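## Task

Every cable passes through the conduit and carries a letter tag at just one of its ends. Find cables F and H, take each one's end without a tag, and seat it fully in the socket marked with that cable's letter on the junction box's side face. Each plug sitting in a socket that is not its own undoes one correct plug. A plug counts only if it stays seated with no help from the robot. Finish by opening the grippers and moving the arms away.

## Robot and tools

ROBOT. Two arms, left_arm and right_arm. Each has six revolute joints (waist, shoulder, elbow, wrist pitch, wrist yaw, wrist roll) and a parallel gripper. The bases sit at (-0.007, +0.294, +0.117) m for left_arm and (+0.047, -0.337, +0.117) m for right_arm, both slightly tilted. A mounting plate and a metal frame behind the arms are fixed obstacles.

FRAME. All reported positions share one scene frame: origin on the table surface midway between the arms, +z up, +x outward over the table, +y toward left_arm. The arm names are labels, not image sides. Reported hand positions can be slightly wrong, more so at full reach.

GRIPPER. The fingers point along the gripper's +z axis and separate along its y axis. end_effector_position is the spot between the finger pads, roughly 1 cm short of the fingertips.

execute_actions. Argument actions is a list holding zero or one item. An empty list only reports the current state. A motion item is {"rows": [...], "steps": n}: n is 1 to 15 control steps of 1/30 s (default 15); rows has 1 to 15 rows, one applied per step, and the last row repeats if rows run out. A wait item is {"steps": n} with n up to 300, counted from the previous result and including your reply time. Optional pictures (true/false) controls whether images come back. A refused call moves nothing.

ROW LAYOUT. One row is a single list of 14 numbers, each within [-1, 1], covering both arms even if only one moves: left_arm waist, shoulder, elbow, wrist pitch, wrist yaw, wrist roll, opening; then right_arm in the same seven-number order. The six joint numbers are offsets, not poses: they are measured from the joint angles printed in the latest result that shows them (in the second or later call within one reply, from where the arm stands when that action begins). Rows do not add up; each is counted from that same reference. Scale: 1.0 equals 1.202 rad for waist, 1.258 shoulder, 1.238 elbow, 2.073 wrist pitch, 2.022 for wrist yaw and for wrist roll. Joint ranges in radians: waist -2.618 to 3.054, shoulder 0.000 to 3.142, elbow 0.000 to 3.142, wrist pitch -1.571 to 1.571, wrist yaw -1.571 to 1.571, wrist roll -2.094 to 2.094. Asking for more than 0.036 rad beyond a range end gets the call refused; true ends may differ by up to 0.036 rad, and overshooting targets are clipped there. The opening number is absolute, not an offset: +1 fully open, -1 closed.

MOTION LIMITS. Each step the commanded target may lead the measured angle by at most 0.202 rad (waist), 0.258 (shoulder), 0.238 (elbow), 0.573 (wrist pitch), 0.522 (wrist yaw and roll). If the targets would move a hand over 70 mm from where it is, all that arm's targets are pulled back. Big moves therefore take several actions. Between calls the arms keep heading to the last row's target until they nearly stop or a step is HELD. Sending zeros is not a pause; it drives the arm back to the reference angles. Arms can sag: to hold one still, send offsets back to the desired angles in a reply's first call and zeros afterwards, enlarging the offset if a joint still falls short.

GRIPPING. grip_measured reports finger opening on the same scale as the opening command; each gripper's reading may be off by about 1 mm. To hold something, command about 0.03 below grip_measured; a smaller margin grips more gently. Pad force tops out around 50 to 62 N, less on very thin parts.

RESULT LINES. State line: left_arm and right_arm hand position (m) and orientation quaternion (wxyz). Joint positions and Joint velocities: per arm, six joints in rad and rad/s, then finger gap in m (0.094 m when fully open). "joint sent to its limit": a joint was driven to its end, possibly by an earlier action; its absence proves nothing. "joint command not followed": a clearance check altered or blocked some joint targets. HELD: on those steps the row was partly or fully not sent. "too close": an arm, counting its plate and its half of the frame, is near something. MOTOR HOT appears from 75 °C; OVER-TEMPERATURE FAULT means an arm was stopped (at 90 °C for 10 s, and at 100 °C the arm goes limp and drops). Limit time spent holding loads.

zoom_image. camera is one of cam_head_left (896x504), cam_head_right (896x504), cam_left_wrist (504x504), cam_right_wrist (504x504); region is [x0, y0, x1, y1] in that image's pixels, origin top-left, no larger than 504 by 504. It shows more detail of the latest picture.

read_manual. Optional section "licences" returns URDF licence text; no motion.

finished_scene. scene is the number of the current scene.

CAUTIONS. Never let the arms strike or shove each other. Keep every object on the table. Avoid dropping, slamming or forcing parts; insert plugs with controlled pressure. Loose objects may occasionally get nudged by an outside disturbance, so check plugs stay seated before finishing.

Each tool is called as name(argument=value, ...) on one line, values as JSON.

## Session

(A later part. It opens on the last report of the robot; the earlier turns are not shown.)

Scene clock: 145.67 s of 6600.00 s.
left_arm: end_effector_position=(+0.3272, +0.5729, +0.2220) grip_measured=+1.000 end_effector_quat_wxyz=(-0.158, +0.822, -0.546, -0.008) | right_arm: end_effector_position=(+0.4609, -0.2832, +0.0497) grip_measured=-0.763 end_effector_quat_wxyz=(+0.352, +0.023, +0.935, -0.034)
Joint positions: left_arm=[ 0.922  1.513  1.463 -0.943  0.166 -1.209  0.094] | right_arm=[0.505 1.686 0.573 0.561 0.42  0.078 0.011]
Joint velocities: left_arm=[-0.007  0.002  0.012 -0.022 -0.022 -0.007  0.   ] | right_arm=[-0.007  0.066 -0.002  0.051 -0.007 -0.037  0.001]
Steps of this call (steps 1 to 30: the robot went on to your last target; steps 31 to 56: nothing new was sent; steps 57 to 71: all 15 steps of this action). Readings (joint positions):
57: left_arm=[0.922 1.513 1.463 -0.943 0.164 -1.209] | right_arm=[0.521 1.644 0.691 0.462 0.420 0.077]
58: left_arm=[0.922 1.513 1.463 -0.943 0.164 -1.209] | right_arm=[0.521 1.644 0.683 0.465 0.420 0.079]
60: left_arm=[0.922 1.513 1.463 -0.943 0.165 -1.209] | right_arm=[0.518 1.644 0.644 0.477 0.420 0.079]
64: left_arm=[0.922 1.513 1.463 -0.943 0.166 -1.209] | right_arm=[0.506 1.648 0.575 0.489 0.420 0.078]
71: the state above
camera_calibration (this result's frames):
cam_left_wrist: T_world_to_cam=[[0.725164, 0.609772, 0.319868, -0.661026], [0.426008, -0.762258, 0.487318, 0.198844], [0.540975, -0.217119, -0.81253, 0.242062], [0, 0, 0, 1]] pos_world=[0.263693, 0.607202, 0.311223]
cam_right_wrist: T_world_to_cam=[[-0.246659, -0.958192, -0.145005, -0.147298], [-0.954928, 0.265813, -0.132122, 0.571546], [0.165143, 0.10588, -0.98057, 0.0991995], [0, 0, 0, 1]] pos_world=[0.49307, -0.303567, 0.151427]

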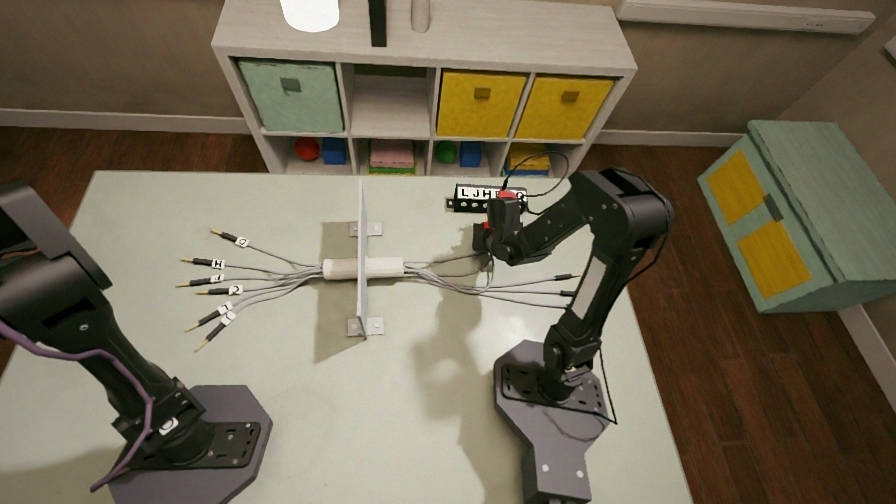

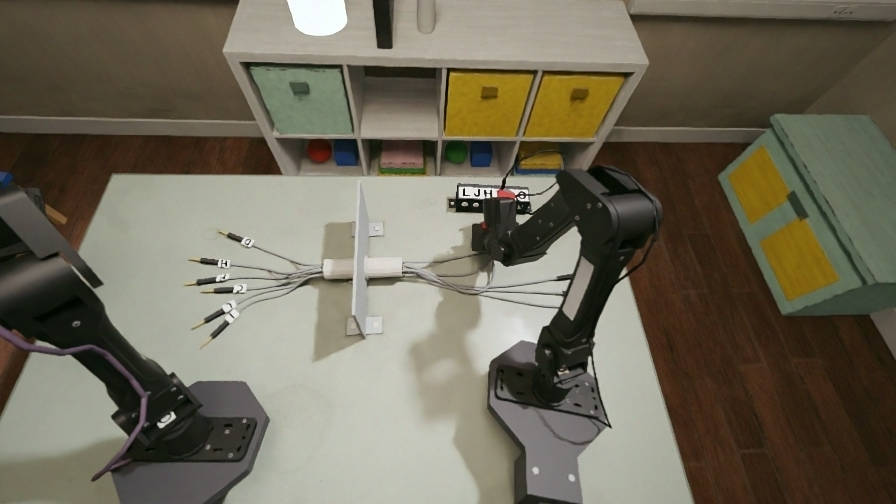

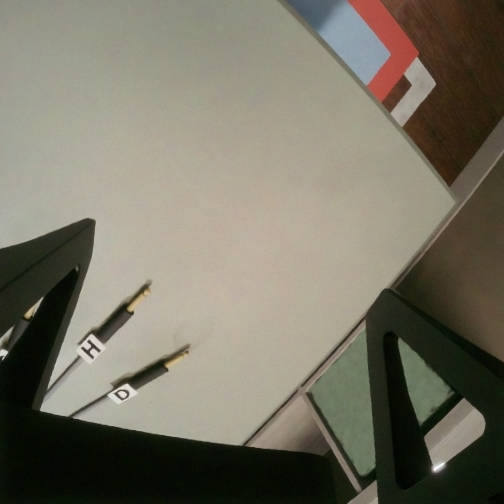

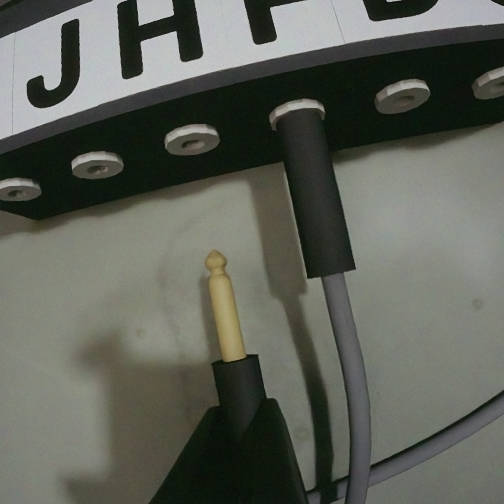

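execute_actions(actions=[{"rows":[[0,0,0,0,0,0,1,-0.005,0.008,0.015,0,-0.003,0,-0.8],[0,0,0,0,0,0,1,-0.010,0.016,0.030,0,-0.006,0,-0.8],[0,0,0,0,0,0,1,-0.015,0.024,0.045,0,-0.009,0,-0.8],[0,0,0,0,0,0,1,-0.019,0.030,0.060,0,-0.012,0,-0.8],[0,0,0,0,0,0,1,-0.022,0.035,0.075,0,-0.014,0,-0.8],[0,0,0,0,0,0,1,-0.025,0.040,0.087,0,-0.014,0,-0.8]],"steps":15}])

Scene clock: 148.77 s of 6600.00 s.
left_arm: end_effector_position=(+0.3275, +0.5725, +0.2220) grip_measured=+1.000 end_effector_quat_wxyz=(-0.158, +0.822, -0.547, -0.007) | right_arm: end_effector_position=(+0.4887, -0.2837, +0.0548) grip_measured=-0.763 end_effector_quat_wxyz=(+0.370, +0.035, +0.928, -0.028)
Joint positions: left_arm=[ 0.922  1.513  1.463 -0.943  0.169 -1.209  0.094] | right_arm=[0.482 1.727 0.657 0.563 0.399 0.078 0.011]
Joint velocities: left_arm=[ 0.007 -0.017 -0.012 -0.022  0.007  0.007 -0.   ] | right_arm=[-0.007  0.007 -0.012 -0.007 -0.066  0.022 -0.001]
Steps of this call (steps 1 to 30: the robot went on to your last target; steps 31 to 78: nothing new was sent; steps 79 to 93: all 15 steps of this action). Readings (joint positions):
79: left_arm=[0.922 1.513 1.463 -0.943 0.167 -1.209] | right_arm=[0.505 1.687 0.573 0.582 0.420 0.078]
80: left_arm=[0.922 1.513 1.463 -0.943 0.167 -1.209] | right_arm=[0.505 1.687 0.573 0.580 0.419 0.078]
82: left_arm=[0.922 1.513 1.463 -0.943 0.168 -1.209] | right_arm=[0.501 1.695 0.586 0.571 0.414 0.078]
86: left_arm=[0.922 1.513 1.463 -0.943 0.169 -1.209] | right_arm=[0.485 1.726 0.644 0.563 0.404 0.078]
93: the state above
camera_calibration (this result's frames):
cam_left_wrist: T_world_to_cam=[[0.725101, 0.609787, 0.319981, -0.661059], [0.424552, -0.761687, 0.489478, 0.198134], [0.542203, -0.219072, -0.811186, 0.242194], [0, 0, 0, 1]] pos_world=[0.263898, 0.60708, 0.311009]
cam_right_wrist: T_world_to_cam=[[-0.256862, -0.950875, -0.172798, -0.131599], [-0.944552, 0.284841, -0.16336, 0.600884], [0.204555, 0.121256, -0.971316, 0.0842982], [0, 0, 0, 1]] pos_world=[0.51652, -0.306512, 0.1573]

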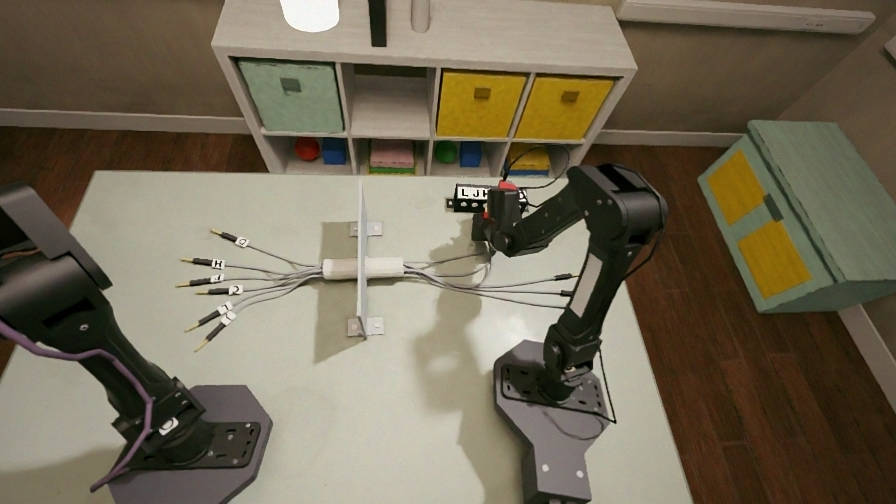

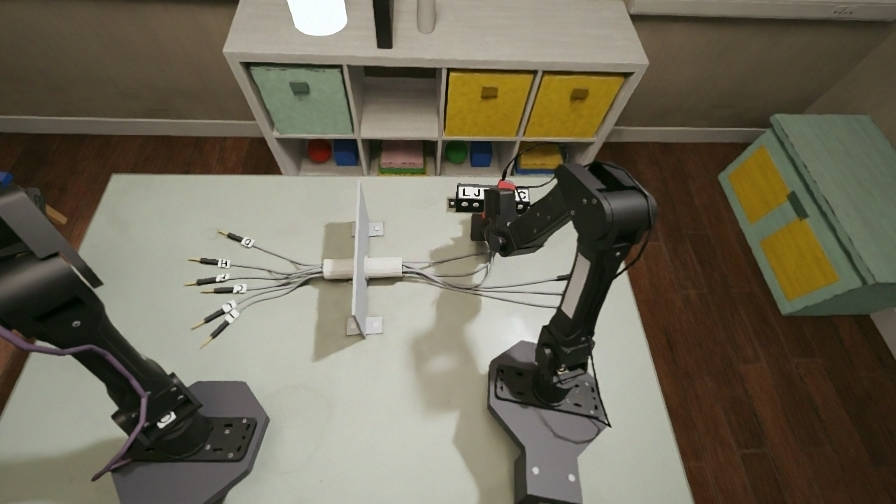

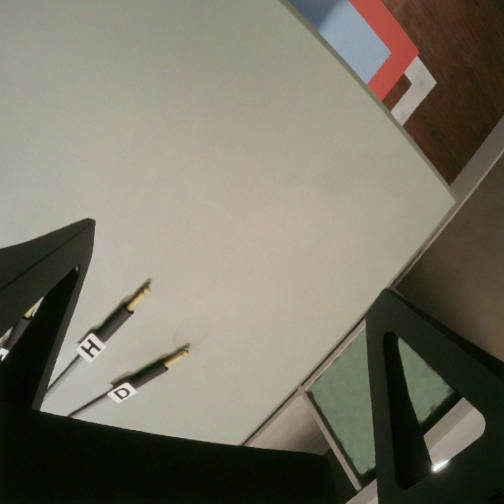

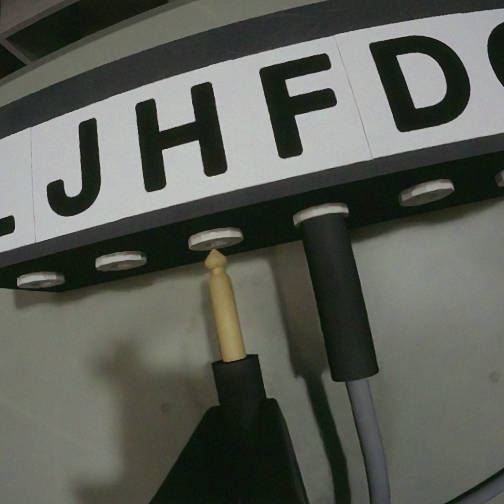

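execute_actions(actions=[{"rows":[[0,0,0,0,0,0,1,-0.005,0.006,0.015,-0.002,-0.003,0,-0.8],[0,0,0,0,0,0,1,-0.010,0.013,0.030,-0.005,-0.006,0,-0.8],[0,0,0,0,0,0,1,-0.015,0.020,0.045,-0.008,-0.009,0,-0.8],[0,0,0,0,0,0,1,-0.019,0.027,0.058,-0.010,-0.011,0,-0.8]],"steps":13}])

Scene clock: 149.87 s of 6600.00 s.
left_arm: end_effector_position=(+0.3279, +0.5721, +0.2219) grip_measured=+1.000 end_effector_quat_wxyz=(-0.158, +0.822, -0.547, -0.005) | right_arm: end_effector_position=(+0.4990, -0.2849, +0.0527) grip_measured=-0.763 end_effector_quat_wxyz=(+0.369, +0.037, +0.928, -0.026)
Joint positions: left_arm=[ 0.922  1.513  1.463 -0.943  0.172 -1.209  0.094] | right_arm=[0.467 1.752 0.699 0.546 0.384 0.078 0.011]
Joint velocities: left_arm=[-0.012 -0.022 -0.002  0.022 -0.007  0.022 -0.001] | right_arm=[ 0.002 -0.012 -0.027 -0.051  0.125  0.051 -0.   ]
Steps of this call (steps 1 to 15: the robot went on to your last target; steps 16 to 20: nothing new was sent; steps 21 to 33: all 13 steps of this action). Readings (joint positions):
21: left_arm=[0.922 1.513 1.463 -0.943 0.169 -1.209] | right_arm=[0.482 1.727 0.657 0.563 0.398 0.078]
22: left_arm=[0.922 1.513 1.463 -0.943 0.170 -1.209] | right_arm=[0.482 1.727 0.657 0.563 0.397 0.078]
24: left_arm=[0.922 1.513 1.463 -0.943 0.171 -1.209] | right_arm=[0.478 1.734 0.669 0.555 0.393 0.078]
28: left_arm=[0.922 1.513 1.463 -0.943 0.172 -1.209] | right_arm=[0.468 1.752 0.698 0.549 0.385 0.078]
33: the state above
camera_calibration (this result's frames):
cam_left_wrist: T_world_to_cam=[[0.725029, 0.609806, 0.32011, -0.661098], [0.422884, -0.761027, 0.491943, 0.197322], [0.543602, -0.221303, -0.809643, 0.242344], [0, 0, 0, 1]] pos_world=[0.264132, 0.60694, 0.310765]
cam_right_wrist: T_world_to_cam=[[-0.260373, -0.948844, -0.178606, -0.127853], [-0.94391, 0.289064, -0.15961, 0.611267], [0.203074, 0.12703, -0.970888, 0.0826149], [0, 0, 0, 1]] pos_world=[0.526915, -0.308502, 0.154939]

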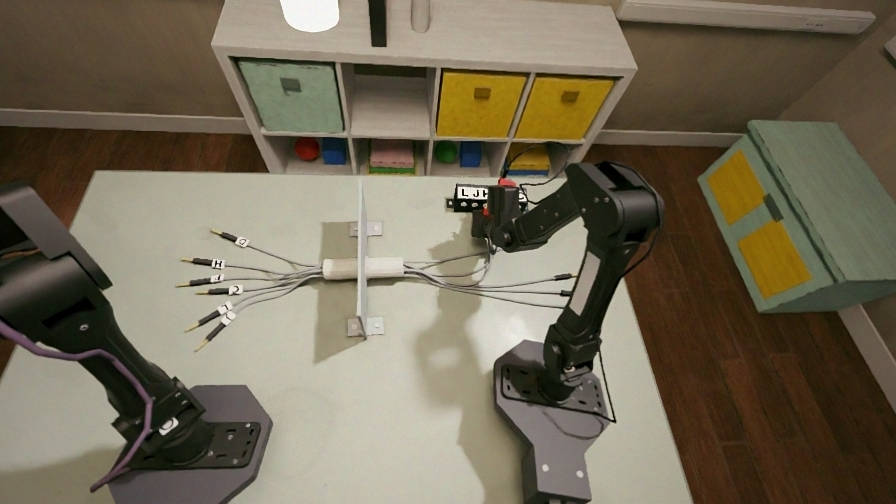

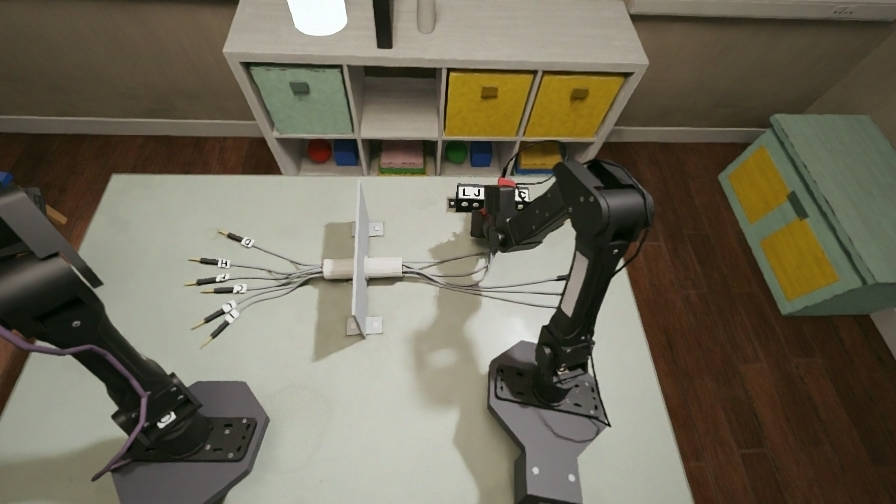

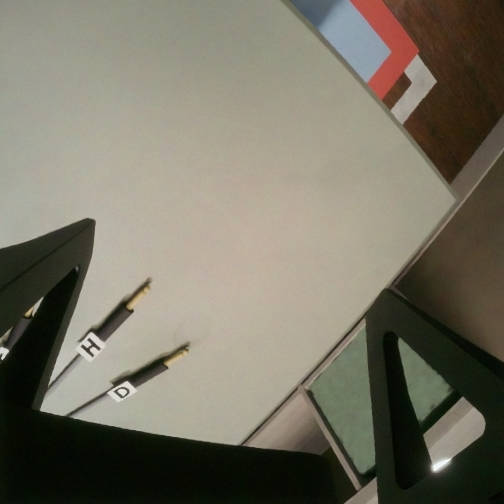

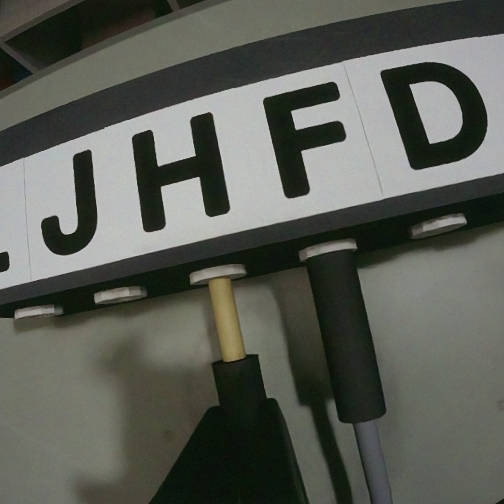

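Entering. Push on ~0.025.

execute_actions(actions=[{"rows":[[0,0,0,0,0,0,1,-0.005,0.007,0.015,-0.004,-0.004,0,-0.8],[0,0,0,0,0,0,1,-0.010,0.014,0.030,-0.008,-0.008,0,-0.8],[0,0,0,0,0,0,1,-0.014,0.021,0.045,-0.012,-0.011,0,-0.8],[0,0,0,0,0,0,1,-0.018,0.028,0.060,-0.016,-0.014,0,-0.8],[0,0,0,0,0,0,1,-0.022,0.035,0.075,-0.020,-0.017,0,-0.8],[0,0,0,0,0,0,1,-0.026,0.042,0.090,-0.023,-0.020,0,-0.8],[0,0,0,0,0,0,1,-0.030,0.049,0.103,-0.026,-0.023,0,-0.8],[0,0,0,0,0,0,1,-0.034,0.056,0.115,-0.029,-0.026,0,-0.8]],"steps":15}])

Scene clock: 151.23 s of 6600.00 s.
left_arm: end_effector_position=(+0.3282, +0.5718, +0.2219) grip_measured=+1.000 end_effector_quat_wxyz=(-0.157, +0.822, -0.547, -0.004) | right_arm: end_effector_position=(+0.5018, -0.2857, +0.0489) grip_measured=-0.763 end_effector_quat_wxyz=(+0.340, +0.031, +0.939, -0.034)
Joint positions: left_arm=[ 0.922  1.513  1.463 -0.943  0.175 -1.209  0.094] | right_arm=[0.464 1.756 0.763 0.423 0.387 0.08  0.011]
Joint velocities: left_arm=[-0.012 -0.002 -0.002 -0.037  0.007  0.007 -0.   ] | right_arm=[-0.002  0.012  0.027 -0.081  0.051  0.022 -0.001]
Steps of this call (steps 1 to 15: the robot went on to your last target; steps 16 to 26: nothing new was sent; steps 27 to 41: all 15 steps of this action). Readings (joint positions):
27: left_arm=[0.922 1.513 1.463 -0.943 0.173 -1.209] | right_arm=[0.467 1.752 0.699 0.546 0.383 0.078]
28: left_arm=[0.922 1.513 1.463 -0.943 0.173 -1.209] | right_arm=[0.467 1.752 0.699 0.545 0.383 0.078]
30: left_arm=[0.922 1.513 1.463 -0.943 0.174 -1.209] | right_arm=[0.464 1.757 0.712 0.535 0.380 0.078]
34: left_arm=[0.922 1.513 1.463 -0.943 0.174 -1.209] | right_arm=[0.464 1.758 0.742 0.473 0.384 0.079]
41: the state above
camera_calibration (this result's frames):
cam_left_wrist: T_world_to_cam=[[0.724965, 0.609822, 0.320222, -0.661131], [0.42142, -0.760444, 0.494095, 0.196611], [0.544821, -0.223253, -0.808287, 0.242472], [0, 0, 0, 1]] pos_world=[0.264337, 0.606817, 0.310552]
cam_right_wrist: T_world_to_cam=[[-0.265015, -0.953054, -0.146475, -0.129003], [-0.95364, 0.281525, -0.106365, 0.613683], [0.142608, 0.111496, -0.983479, 0.104978], [0, 0, 0, 1]] pos_world=[0.536075, -0.307419, 0.149622]

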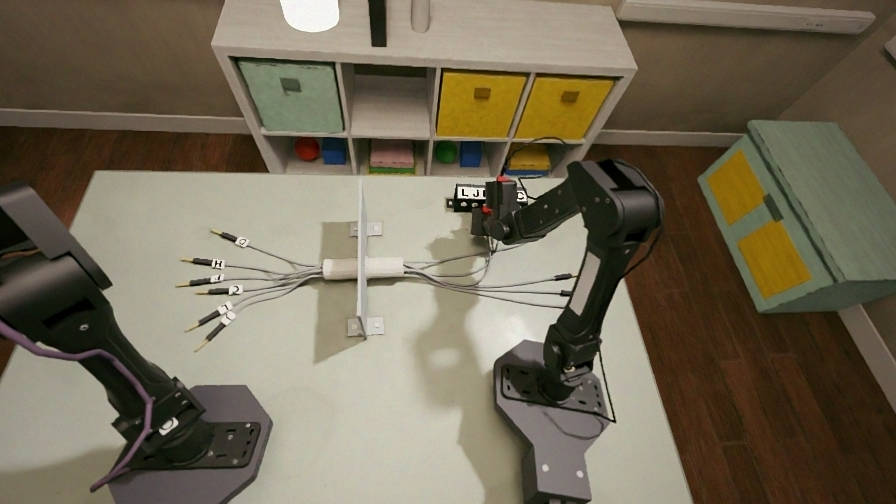

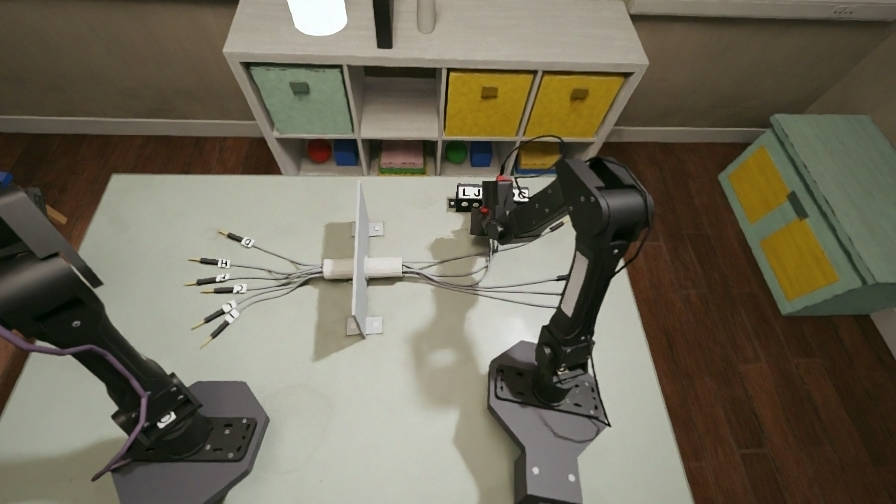

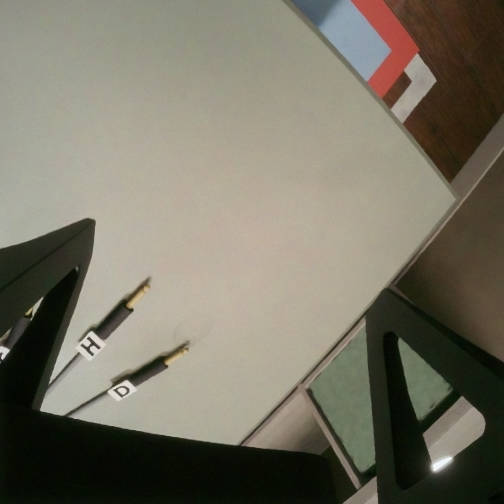

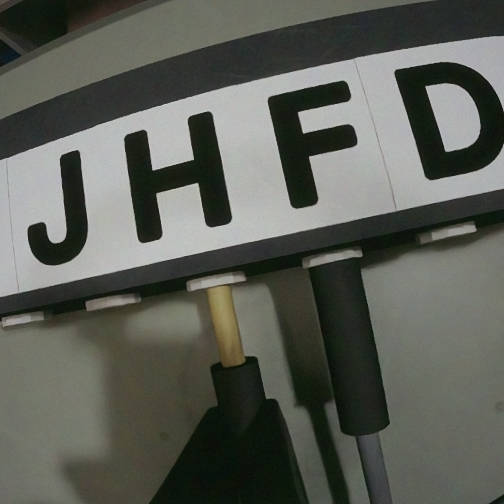

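execute_actions(actions=[{"rows":[[0,0,0,0,0,0,1,0,-0.01,-0.04,0.03,0,0,-0.8],[0,0,0,0,0,0,1,0,-0.015,-0.06,0.055,0,0,-0.8],[0,0,0,0,0,0,1,0,-0.015,-0.06,0.07,0,0,-0.8],[0,0,0,0,0,0,1,0,-0.015,-0.06,0.07,0,0,-0.8],[0,0,0,0,0,0,1,0,-0.015,-0.06,0.07,0,0,-0.8],[0,0,0,0,0,0,1,0,-0.015,-0.06,0.07,0,0,-0.8],[0,0,0,0,0,0,1,-0.005,-0.012,-0.045,0.07,-0.004,0,-0.8],[0,0,0,0,0,0,1,-0.010,-0.008,-0.03,0.07,-0.008,0,-0.8],[0,0,0,0,0,0,1,-0.015,-0.004,-0.015,0.07,-0.011,0,-0.8],[0,0,0,0,0,0,1,-0.02,0,0,0.07,-0.014,0,-0.8],[0,0,0,0,0,0,1,-0.02,0.004,0.012,0.07,-0.014,0,-0.8]],"steps":15}])

Scene clock: 153.07 s of 6600.00 s.
left_arm: end_effector_position=(+0.3286, +0.5715, +0.2218) grip_measured=+1.000 end_effector_quat_wxyz=(-0.157, +0.822, -0.547, -0.003) | right_arm: end_effector_position=(+0.5008, -0.2853, +0.0498) grip_measured=-0.763 end_effector_quat_wxyz=(+0.358, +0.036, +0.933, -0.020)
Joint positions: left_arm=[ 0.922  1.513  1.463 -0.943  0.178 -1.209  0.094] | right_arm=[0.455 1.755 0.723 0.504 0.36  0.081 0.011]
Joint velocities: left_arm=[ 0.012  0.012 -0.022  0.037  0.022  0.007 -0.   ] | right_arm=[ 0.007 -0.002 -0.002  0.022 -0.022 -0.022  0.   ]
Steps of this call (steps 1 to 15: the robot went on to your last target; steps 16 to 40: nothing new was sent; steps 41 to 55: all 15 steps of this action). Readings (joint positions):
41: left_arm=[0.922 1.513 1.463 -0.943 0.175 -1.209] | right_arm=[0.467 1.749 0.756 0.425 0.390 0.081]
42: left_arm=[0.922 1.513 1.463 -0.943 0.176 -1.209] | right_arm=[0.467 1.746 0.744 0.446 0.387 0.081]
44: left_arm=[0.922 1.513 1.463 -0.943 0.176 -1.209] | right_arm=[0.466 1.746 0.723 0.481 0.382 0.081]
48: left_arm=[0.922 1.513 1.463 -0.943 0.177 -1.209] | right_arm=[0.465 1.746 0.705 0.510 0.378 0.081]
55: the state above
camera_calibration (this result's frames):
cam_left_wrist: T_world_to_cam=[[0.724902, 0.609839, 0.320335, -0.661165], [0.419954, -0.759856, 0.496244, 0.1959], [0.546037, -0.225202, -0.806925, 0.242599], [0, 0, 0, 1]] pos_world=[0.264543, 0.606693, 0.310339]
cam_right_wrist: T_world_to_cam=[[-0.258038, -0.948757, -0.182418, -0.129283], [-0.949327, 0.284055, -0.134504, 0.61273], [0.179429, 0.138467, -0.973977, 0.094739], [0, 0, 0, 1]] pos_world=[0.531322, -0.309825, 0.151105]

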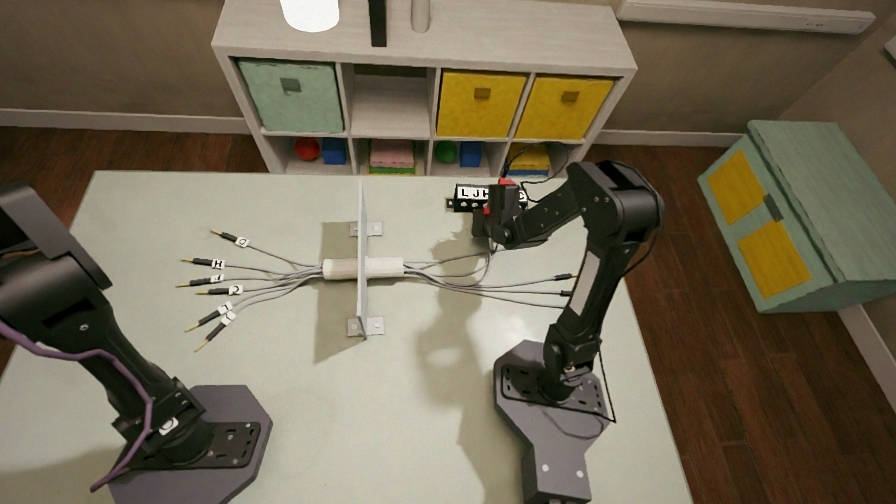

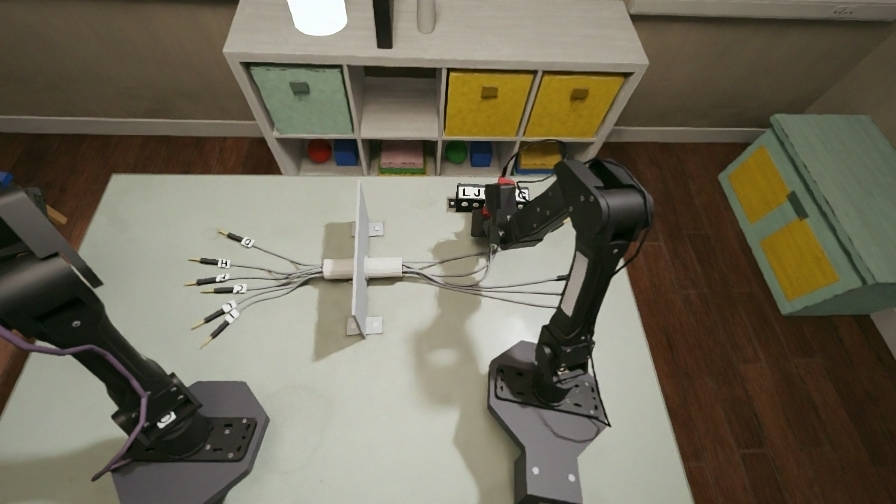

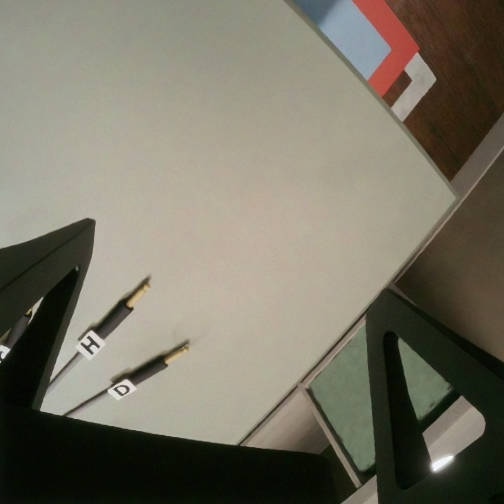

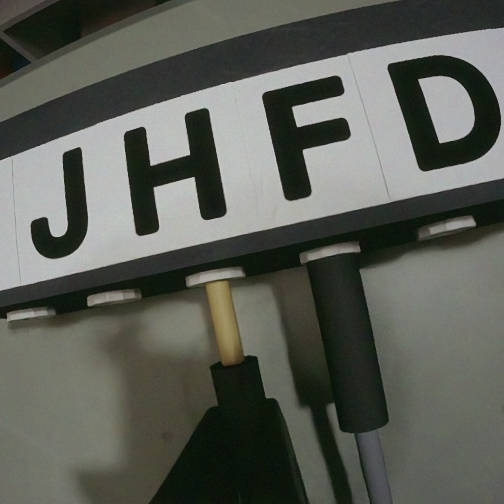

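execute_actions(actions=[{"rows":[[0,0,0,0,0,0,1,0.005,-0.01,-0.02,0.02,0,0,-0.8],[0,0,0,0,0,0,1,0.005,-0.015,-0.03,0.03,0,0,-0.8],[0,0,0,0,0,0,1,0.005,-0.015,-0.03,0.035,0,0,-0.8]],"steps":12}])

Scene clock: 155.00 s of 6600.00 s.
left_arm: end_effector_position=(+0.3289, +0.5711, +0.2218) grip_measured=+1.000 end_effector_quat_wxyz=(-0.157, +0.822, -0.547, -0.002) | right_arm: end_effector_position=(+0.4982, -0.2851, +0.0493) grip_measured=-0.763 end_effector_quat_wxyz=(+0.363, +0.037, +0.931, -0.017)
Joint positions: left_arm=[ 0.922  1.513  1.463 -0.943  0.18  -1.209  0.094] | right_arm=[0.455 1.755 0.701 0.538 0.356 0.081 0.011]
Joint velocities: left_arm=[-0.002  0.022 -0.012 -0.066 -0.051 -0.037  0.   ] | right_arm=[ 0.022 -0.007 -0.002 -0.022 -0.007  0.007 -0.001]
Steps of this call (steps 1 to 15: the robot went on to your last target; steps 16 to 46: nothing new was sent; steps 47 to 58: all 12 steps of this action). Readings (joint positions):
47: left_arm=[0.922 1.513 1.463 -0.943 0.178 -1.209] | right_arm=[0.455 1.755 0.720 0.505 0.360 0.081]
48: left_arm=[0.922 1.513 1.463 -0.943 0.178 -1.209] | right_arm=[0.455 1.755 0.715 0.514 0.359 0.081]
50: left_arm=[0.922 1.513 1.463 -0.943 0.179 -1.209] | right_arm=[0.455 1.755 0.709 0.529 0.357 0.081]
54: left_arm=[0.922 1.513 1.463 -0.943 0.180 -1.209] | right_arm=[0.455 1.755 0.701 0.537 0.357 0.081]
58: the state above
camera_calibration (this result's frames):
cam_left_wrist: T_world_to_cam=[[0.724838, 0.609856, 0.320447, -0.661199], [0.418484, -0.759262, 0.498389, 0.195188], [0.547249, -0.227149, -0.805557, 0.242724], [0, 0, 0, 1]] pos_world=[0.264749, 0.606569, 0.310127]
cam_right_wrist: T_world_to_cam=[[-0.255538, -0.947744, -0.191003, -0.130359], [-0.947749, 0.284591, -0.144154, 0.60993], [0.190979, 0.144186, -0.970947, 0.0904278], [0, 0, 0, 1]] pos_world=[0.527479, -0.310166, 0.150825]

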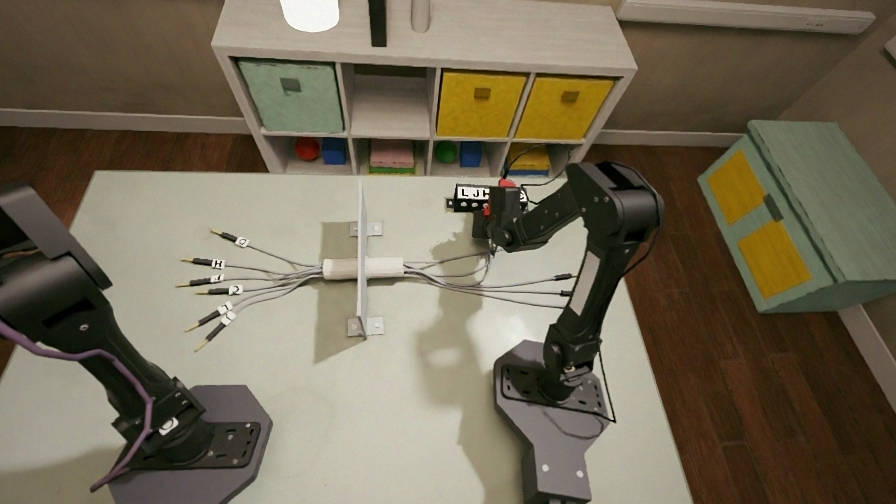

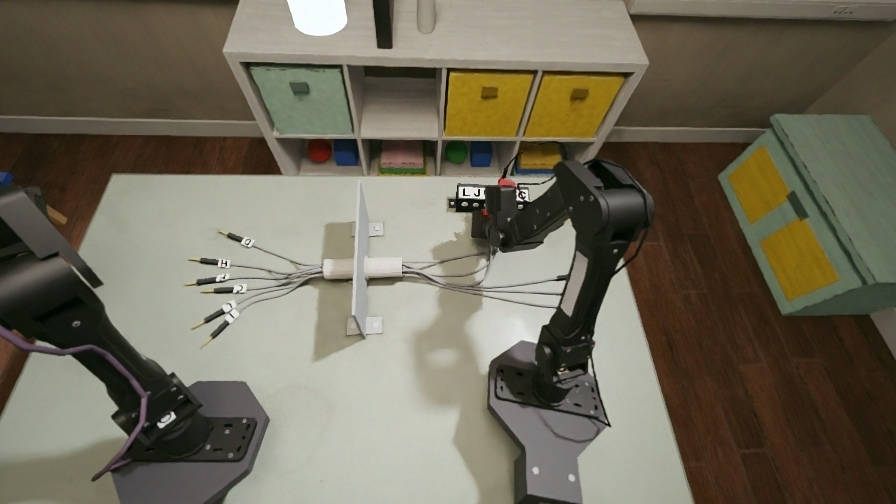

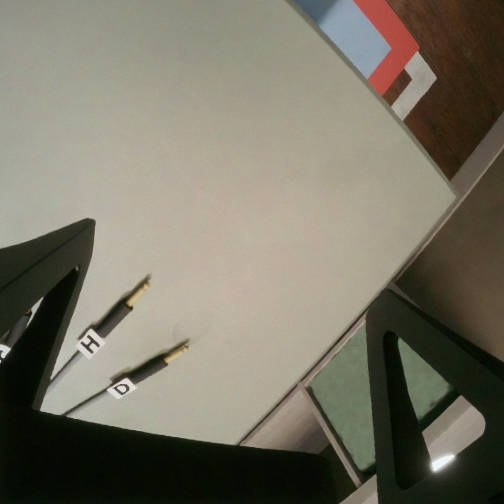

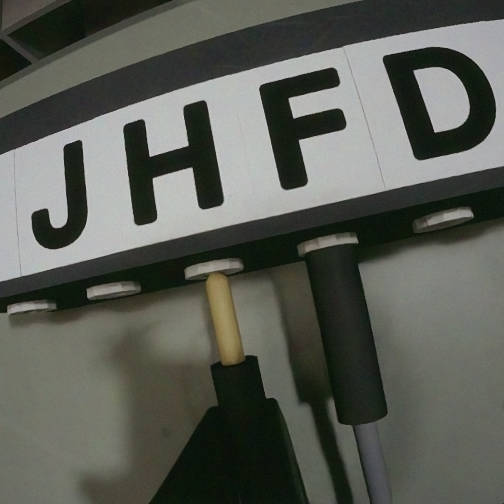

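execute_actions(actions=[{"rows":[[0,0,0,0,0,0,1,0.01,-0.005,-0.02,0.005,0.005,0,-0.8],[0,0,0,0,0,0,1,0.02,-0.01,-0.04,0.008,0.012,0,-0.8],[0,0,0,0,0,0,1,0.03,-0.02,-0.05,0.012,0.018,0,-0.8],[0,0,0,0,0,0,1,0.03,-0.03,-0.05,0.012,0.018,0,-0.8],[0,0,0,0,0,0,1,0.03,-0.036,-0.05,0.012,0.018,0,-0.8]],"steps":12}])

Scene clock: 156.37 s of 6600.00 s.
left_arm: end_effector_position=(+0.3292, +0.5708, +0.2218) grip_measured=+1.000 end_effector_quat_wxyz=(-0.156, +0.822, -0.548, -0.000) | right_arm: end_effector_position=(+0.4821, -0.2832, +0.0446) grip_measured=-0.763 end_effector_quat_wxyz=(+0.354, +0.030, +0.934, -0.025)
Joint positions: left_arm=[ 0.922  1.513  1.463 -0.943  0.183 -1.209  0.094] | right_arm=[0.475 1.744 0.652 0.552 0.382 0.081 0.011]
Joint velocities: left_arm=[-0.017 -0.007  0.007 -0.022  0.037  0.066 -0.001] | right_arm=[-0.017 -0.032 -0.002 -0.022  0.022  0.007 -0.   ]
Steps of this call (steps 1 to 15: the robot went on to your last target; steps 16 to 29: nothing new was sent; steps 30 to 41: all 12 steps of this action). Readings (joint positions):
30: left_arm=[0.922 1.513 1.463 -0.943 0.181 -1.209] | right_arm=[0.455 1.755 0.701 0.538 0.356 0.081]
31: left_arm=[0.922 1.513 1.463 -0.943 0.181 -1.209] | right_arm=[0.456 1.755 0.697 0.540 0.357 0.081]
33: left_arm=[0.922 1.513 1.463 -0.943 0.182 -1.209] | right_arm=[0.464 1.754 0.678 0.552 0.366 0.081]
37: left_arm=[0.922 1.513 1.463 -0.943 0.182 -1.209] | right_arm=[0.475 1.749 0.652 0.552 0.376 0.081]
41: the state above
camera_calibration (this result's frames):
cam_left_wrist: T_world_to_cam=[[0.724774, 0.609873, 0.320559, -0.661232], [0.417011, -0.758664, 0.50053, 0.194476], [0.548457, -0.229095, -0.804183, 0.242847], [0, 0, 0, 1]] pos_world=[0.264955, 0.606444, 0.309916]
cam_right_wrist: T_world_to_cam=[[-0.252963, -0.952609, -0.168957, -0.137133], [-0.952244, 0.276021, -0.130551, 0.592601], [0.170999, 0.127864, -0.976939, 0.0939068], [0, 0, 0, 1]] pos_world=[0.513554, -0.306211, 0.145936]

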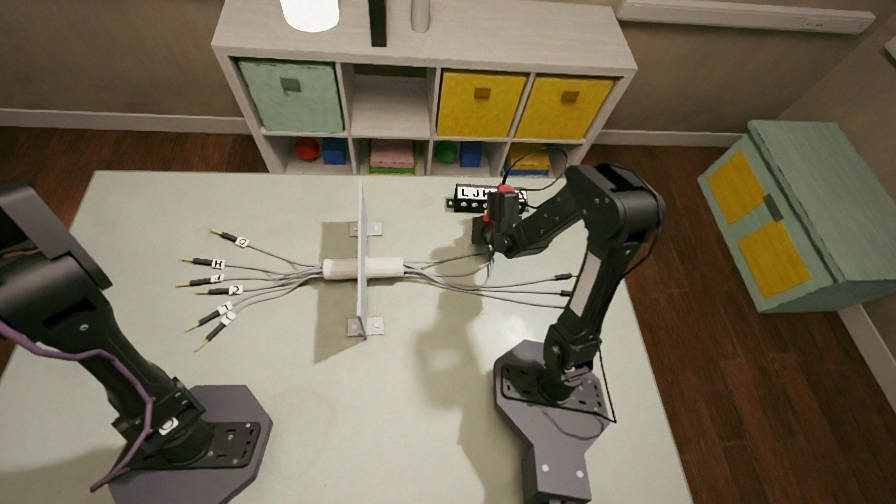

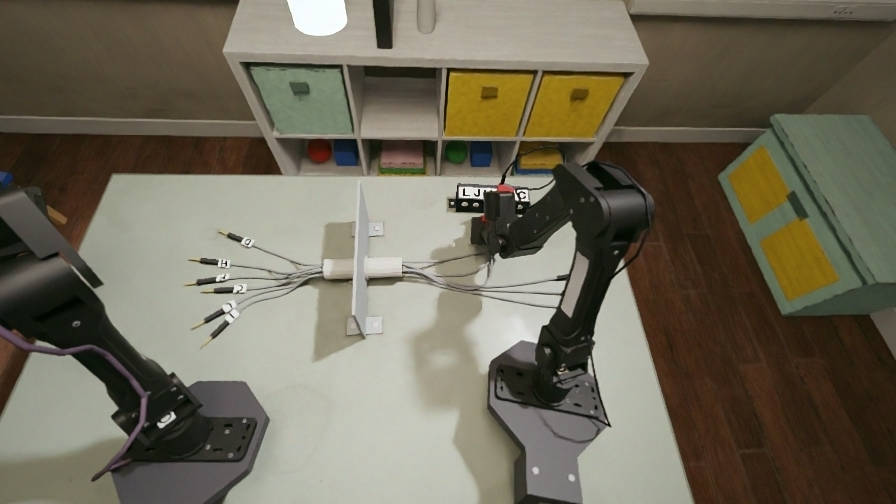

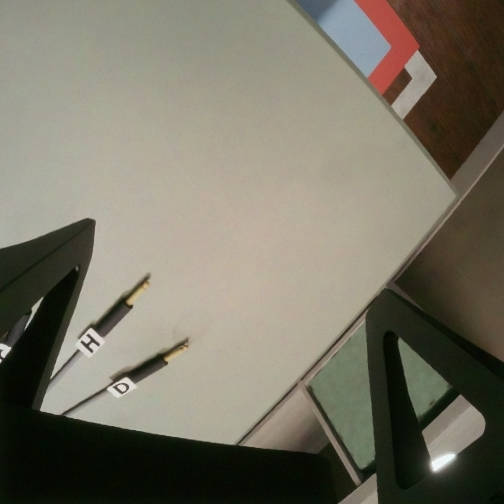

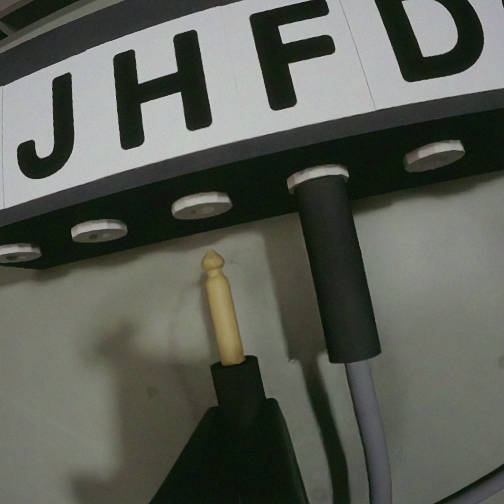

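execute_actions(actions=[{"rows":[[0,0,0,0,0,0,1,0,-0.015,0,0,0,0,-0.8],[0,0,0,0,0,0,1,0,-0.03,0,0,0,0,-0.8],[0,0,0,0,0,0,1,0,-0.036,0,0,0,0,-0.8]],"steps":12}])

Scene clock: 158.17 s of 6600.00 s.
left_arm: end_effector_position=(+0.3296, +0.5704, +0.2217) grip_measured=+1.000 end_effector_quat_wxyz=(-0.156, +0.822, -0.548, +0.001) | right_arm: end_effector_position=(+0.4824, -0.2838, +0.0452) grip_measured=-0.763 end_effector_quat_wxyz=(+0.355, +0.031, +0.934, -0.026)
Joint positions: left_arm=[ 0.922  1.513  1.463 -0.943  0.186 -1.209  0.094] | right_arm=[0.475 1.742 0.652 0.552 0.385 0.081 0.011]
Joint velocities: left_arm=[ 0.012  0.002  0.007 -0.037 -0.022  0.007 -0.001] | right_arm=[-0.017 -0.002 -0.007 -0.022 -0.022 -0.007 -0.001]
Steps of this call (steps 1 to 15: the robot went on to your last target; steps 16 to 42: nothing new was sent; steps 43 to 54: all 12 steps of this action). Readings (joint positions):
43: left_arm=[0.922 1.513 1.463 -0.943 0.183 -1.209] | right_arm=[0.475 1.742 0.652 0.552 0.385 0.081]
44: left_arm=[0.922 1.513 1.463 -0.943 0.184 -1.209] | right_arm=[0.475 1.742 0.652 0.552 0.385 0.081]
46: left_arm=[0.922 1.513 1.463 -0.943 0.184 -1.209] | right_arm=[0.475 1.742 0.652 0.552 0.385 0.081]
50: left_arm=[0.922 1.513 1.463 -0.943 0.185 -1.209] | right_arm=[0.475 1.742 0.652 0.552 0.385 0.081]
54: the state above
camera_calibration (this result's frames):
cam_left_wrist: T_world_to_cam=[[0.72471, 0.60989, 0.320671, -0.661266], [0.415535, -0.75806, 0.502668, 0.193764], [0.54966, -0.231038, -0.802804, 0.242967], [0, 0, 0, 1]] pos_world=[0.265161, 0.606319, 0.309706]
cam_right_wrist: T_world_to_cam=[[-0.255152, -0.952326, -0.167248, -0.136535], [-0.95132, 0.278184, -0.132681, 0.593385], [0.172882, 0.125252, -0.976946, 0.0929016], [0, 0, 0, 1]] pos_world=[0.513601, -0.306732, 0.146656]

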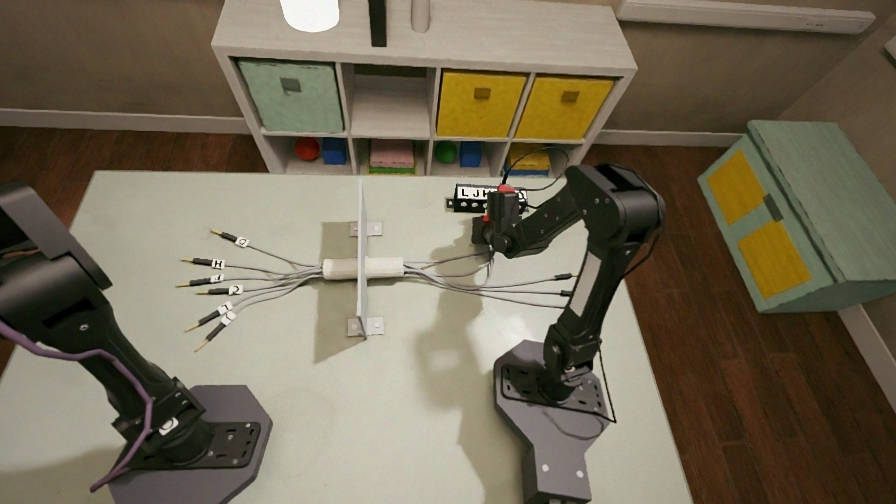

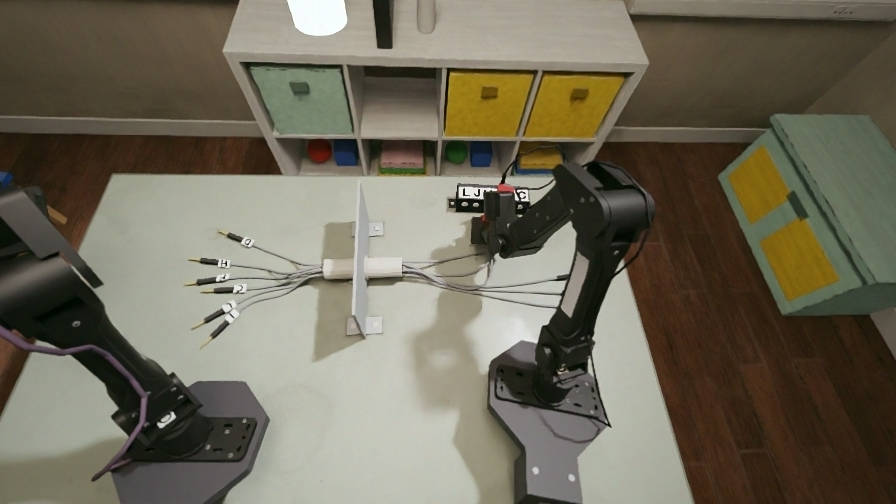

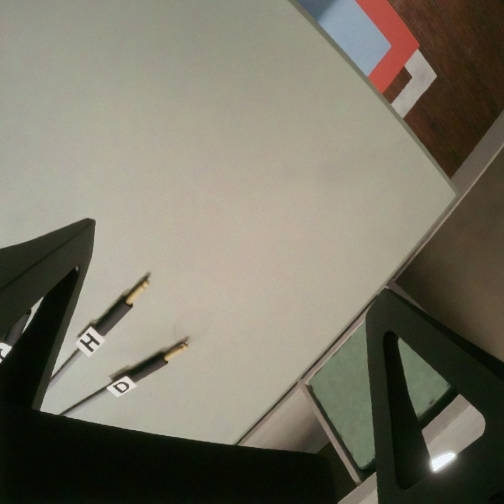

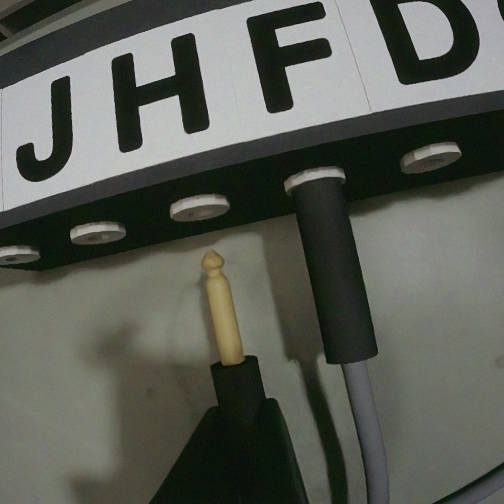

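execute_actions(actions=[{"rows":[[0,0,0,0,0,0,1,0,-0.035,0,0,0,0,-0.8],[0,0,0,0,0,0,1,0,-0.045,0,0,0,0,-0.8],[0,0,0,0,0,0,1,0,-0.052,0,0,0,0,-0.8],[0,0,0,0,0,0,1,0,-0.058,0,0,0,0,-0.8]],"steps":12}])

Scene clock: 159.30 s of 6600.00 s.
left_arm: end_effector_position=(+0.3298, +0.5701, +0.2217) grip_measured=+1.000 end_effector_quat_wxyz=(-0.156, +0.822, -0.548, +0.002) | right_arm: end_effector_position=(+0.4893, -0.2856, +0.0615) grip_measured=-0.763 end_effector_quat_wxyz=(+0.372, +0.037, +0.927, -0.023)
Joint positions: left_arm=[ 0.922  1.513  1.463 -0.943  0.188 -1.209  0.094] | right_arm=[0.475 1.697 0.652 0.546 0.385 0.081 0.011]
Joint velocities: left_arm=[ 0.012 -0.002 -0.002 -0.022 -0.007 -0.022 -0.   ] | right_arm=[ 0.002 -0.002 -0.017 -0.007  0.051  0.007 -0.001]
Steps of this call (steps 1 to 15: the robot went on to your last target; steps 16 to 22: nothing new was sent; steps 23 to 34: all 12 steps of this action). Readings (joint positions):
23: left_arm=[0.922 1.513 1.463 -0.943 0.186 -1.209] | right_arm=[0.475 1.742 0.652 0.552 0.385 0.081]
24: left_arm=[0.922 1.513 1.463 -0.943 0.186 -1.209] | right_arm=[0.475 1.740 0.652 0.551 0.385 0.081]
26: left_arm=[0.922 1.513 1.463 -0.943 0.187 -1.209] | right_arm=[0.475 1.727 0.652 0.546 0.385 0.081]
30: left_arm=[0.922 1.513 1.463 -0.943 0.187 -1.209] | right_arm=[0.475 1.699 0.652 0.546 0.385 0.081]
34: the state above
camera_calibration (this result's frames):
cam_left_wrist: T_world_to_cam=[[0.724655, 0.609905, 0.320767, -0.661295], [0.414267, -0.757539, 0.504498, 0.193153], [0.550689, -0.232703, -0.801617, 0.24307], [0, 0, 0, 1]] pos_world=[0.265338, 0.606211, 0.309525]
cam_right_wrist: T_world_to_cam=[[-0.256271, -0.948564, -0.18588, -0.131012], [-0.9433, 0.287397, -0.166096, 0.603403], [0.210974, 0.132775, -0.968432, 0.0907984], [0, 0, 0, 1]] pos_world=[0.51646, -0.309745, 0.163802]

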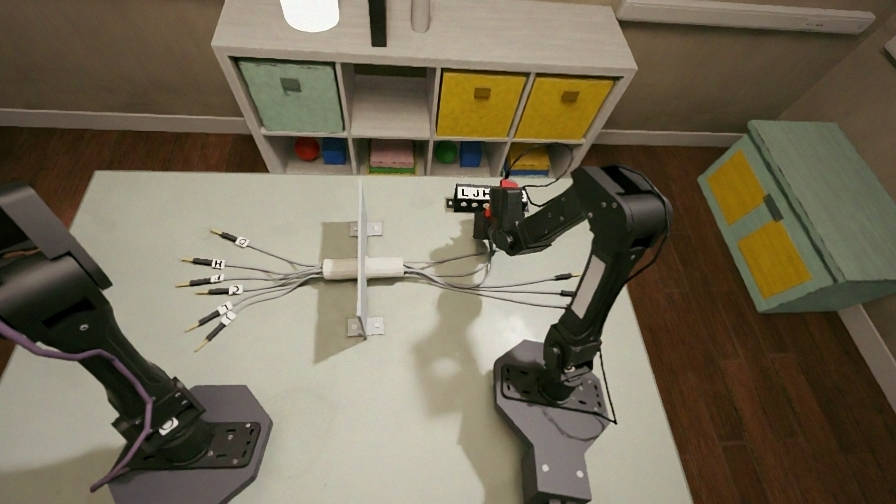

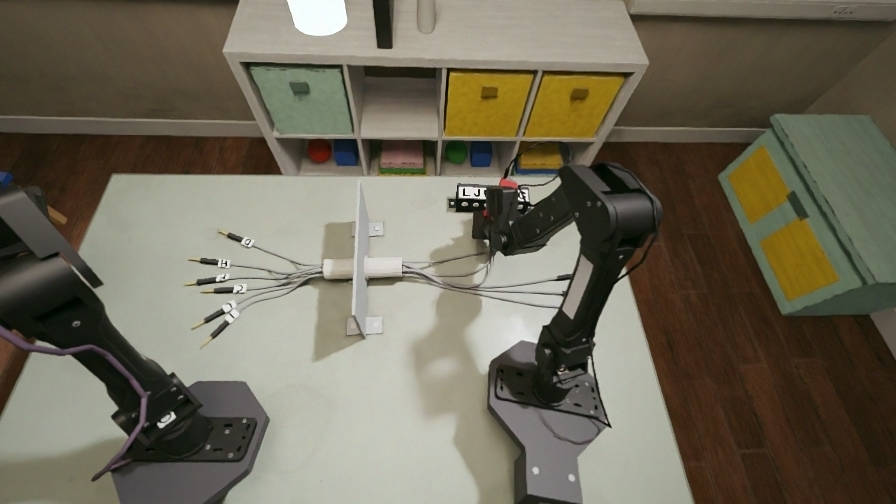

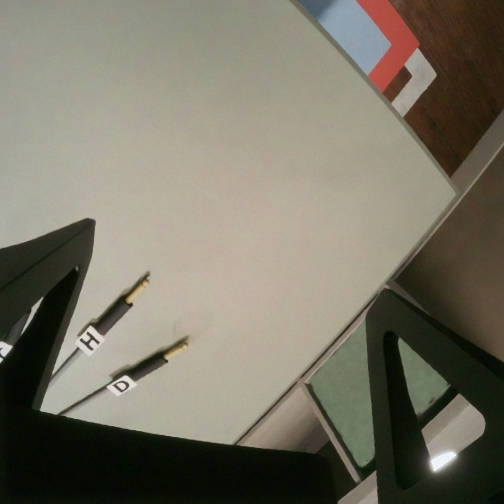

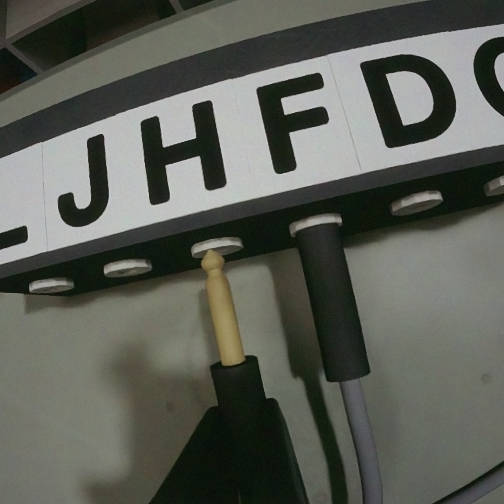

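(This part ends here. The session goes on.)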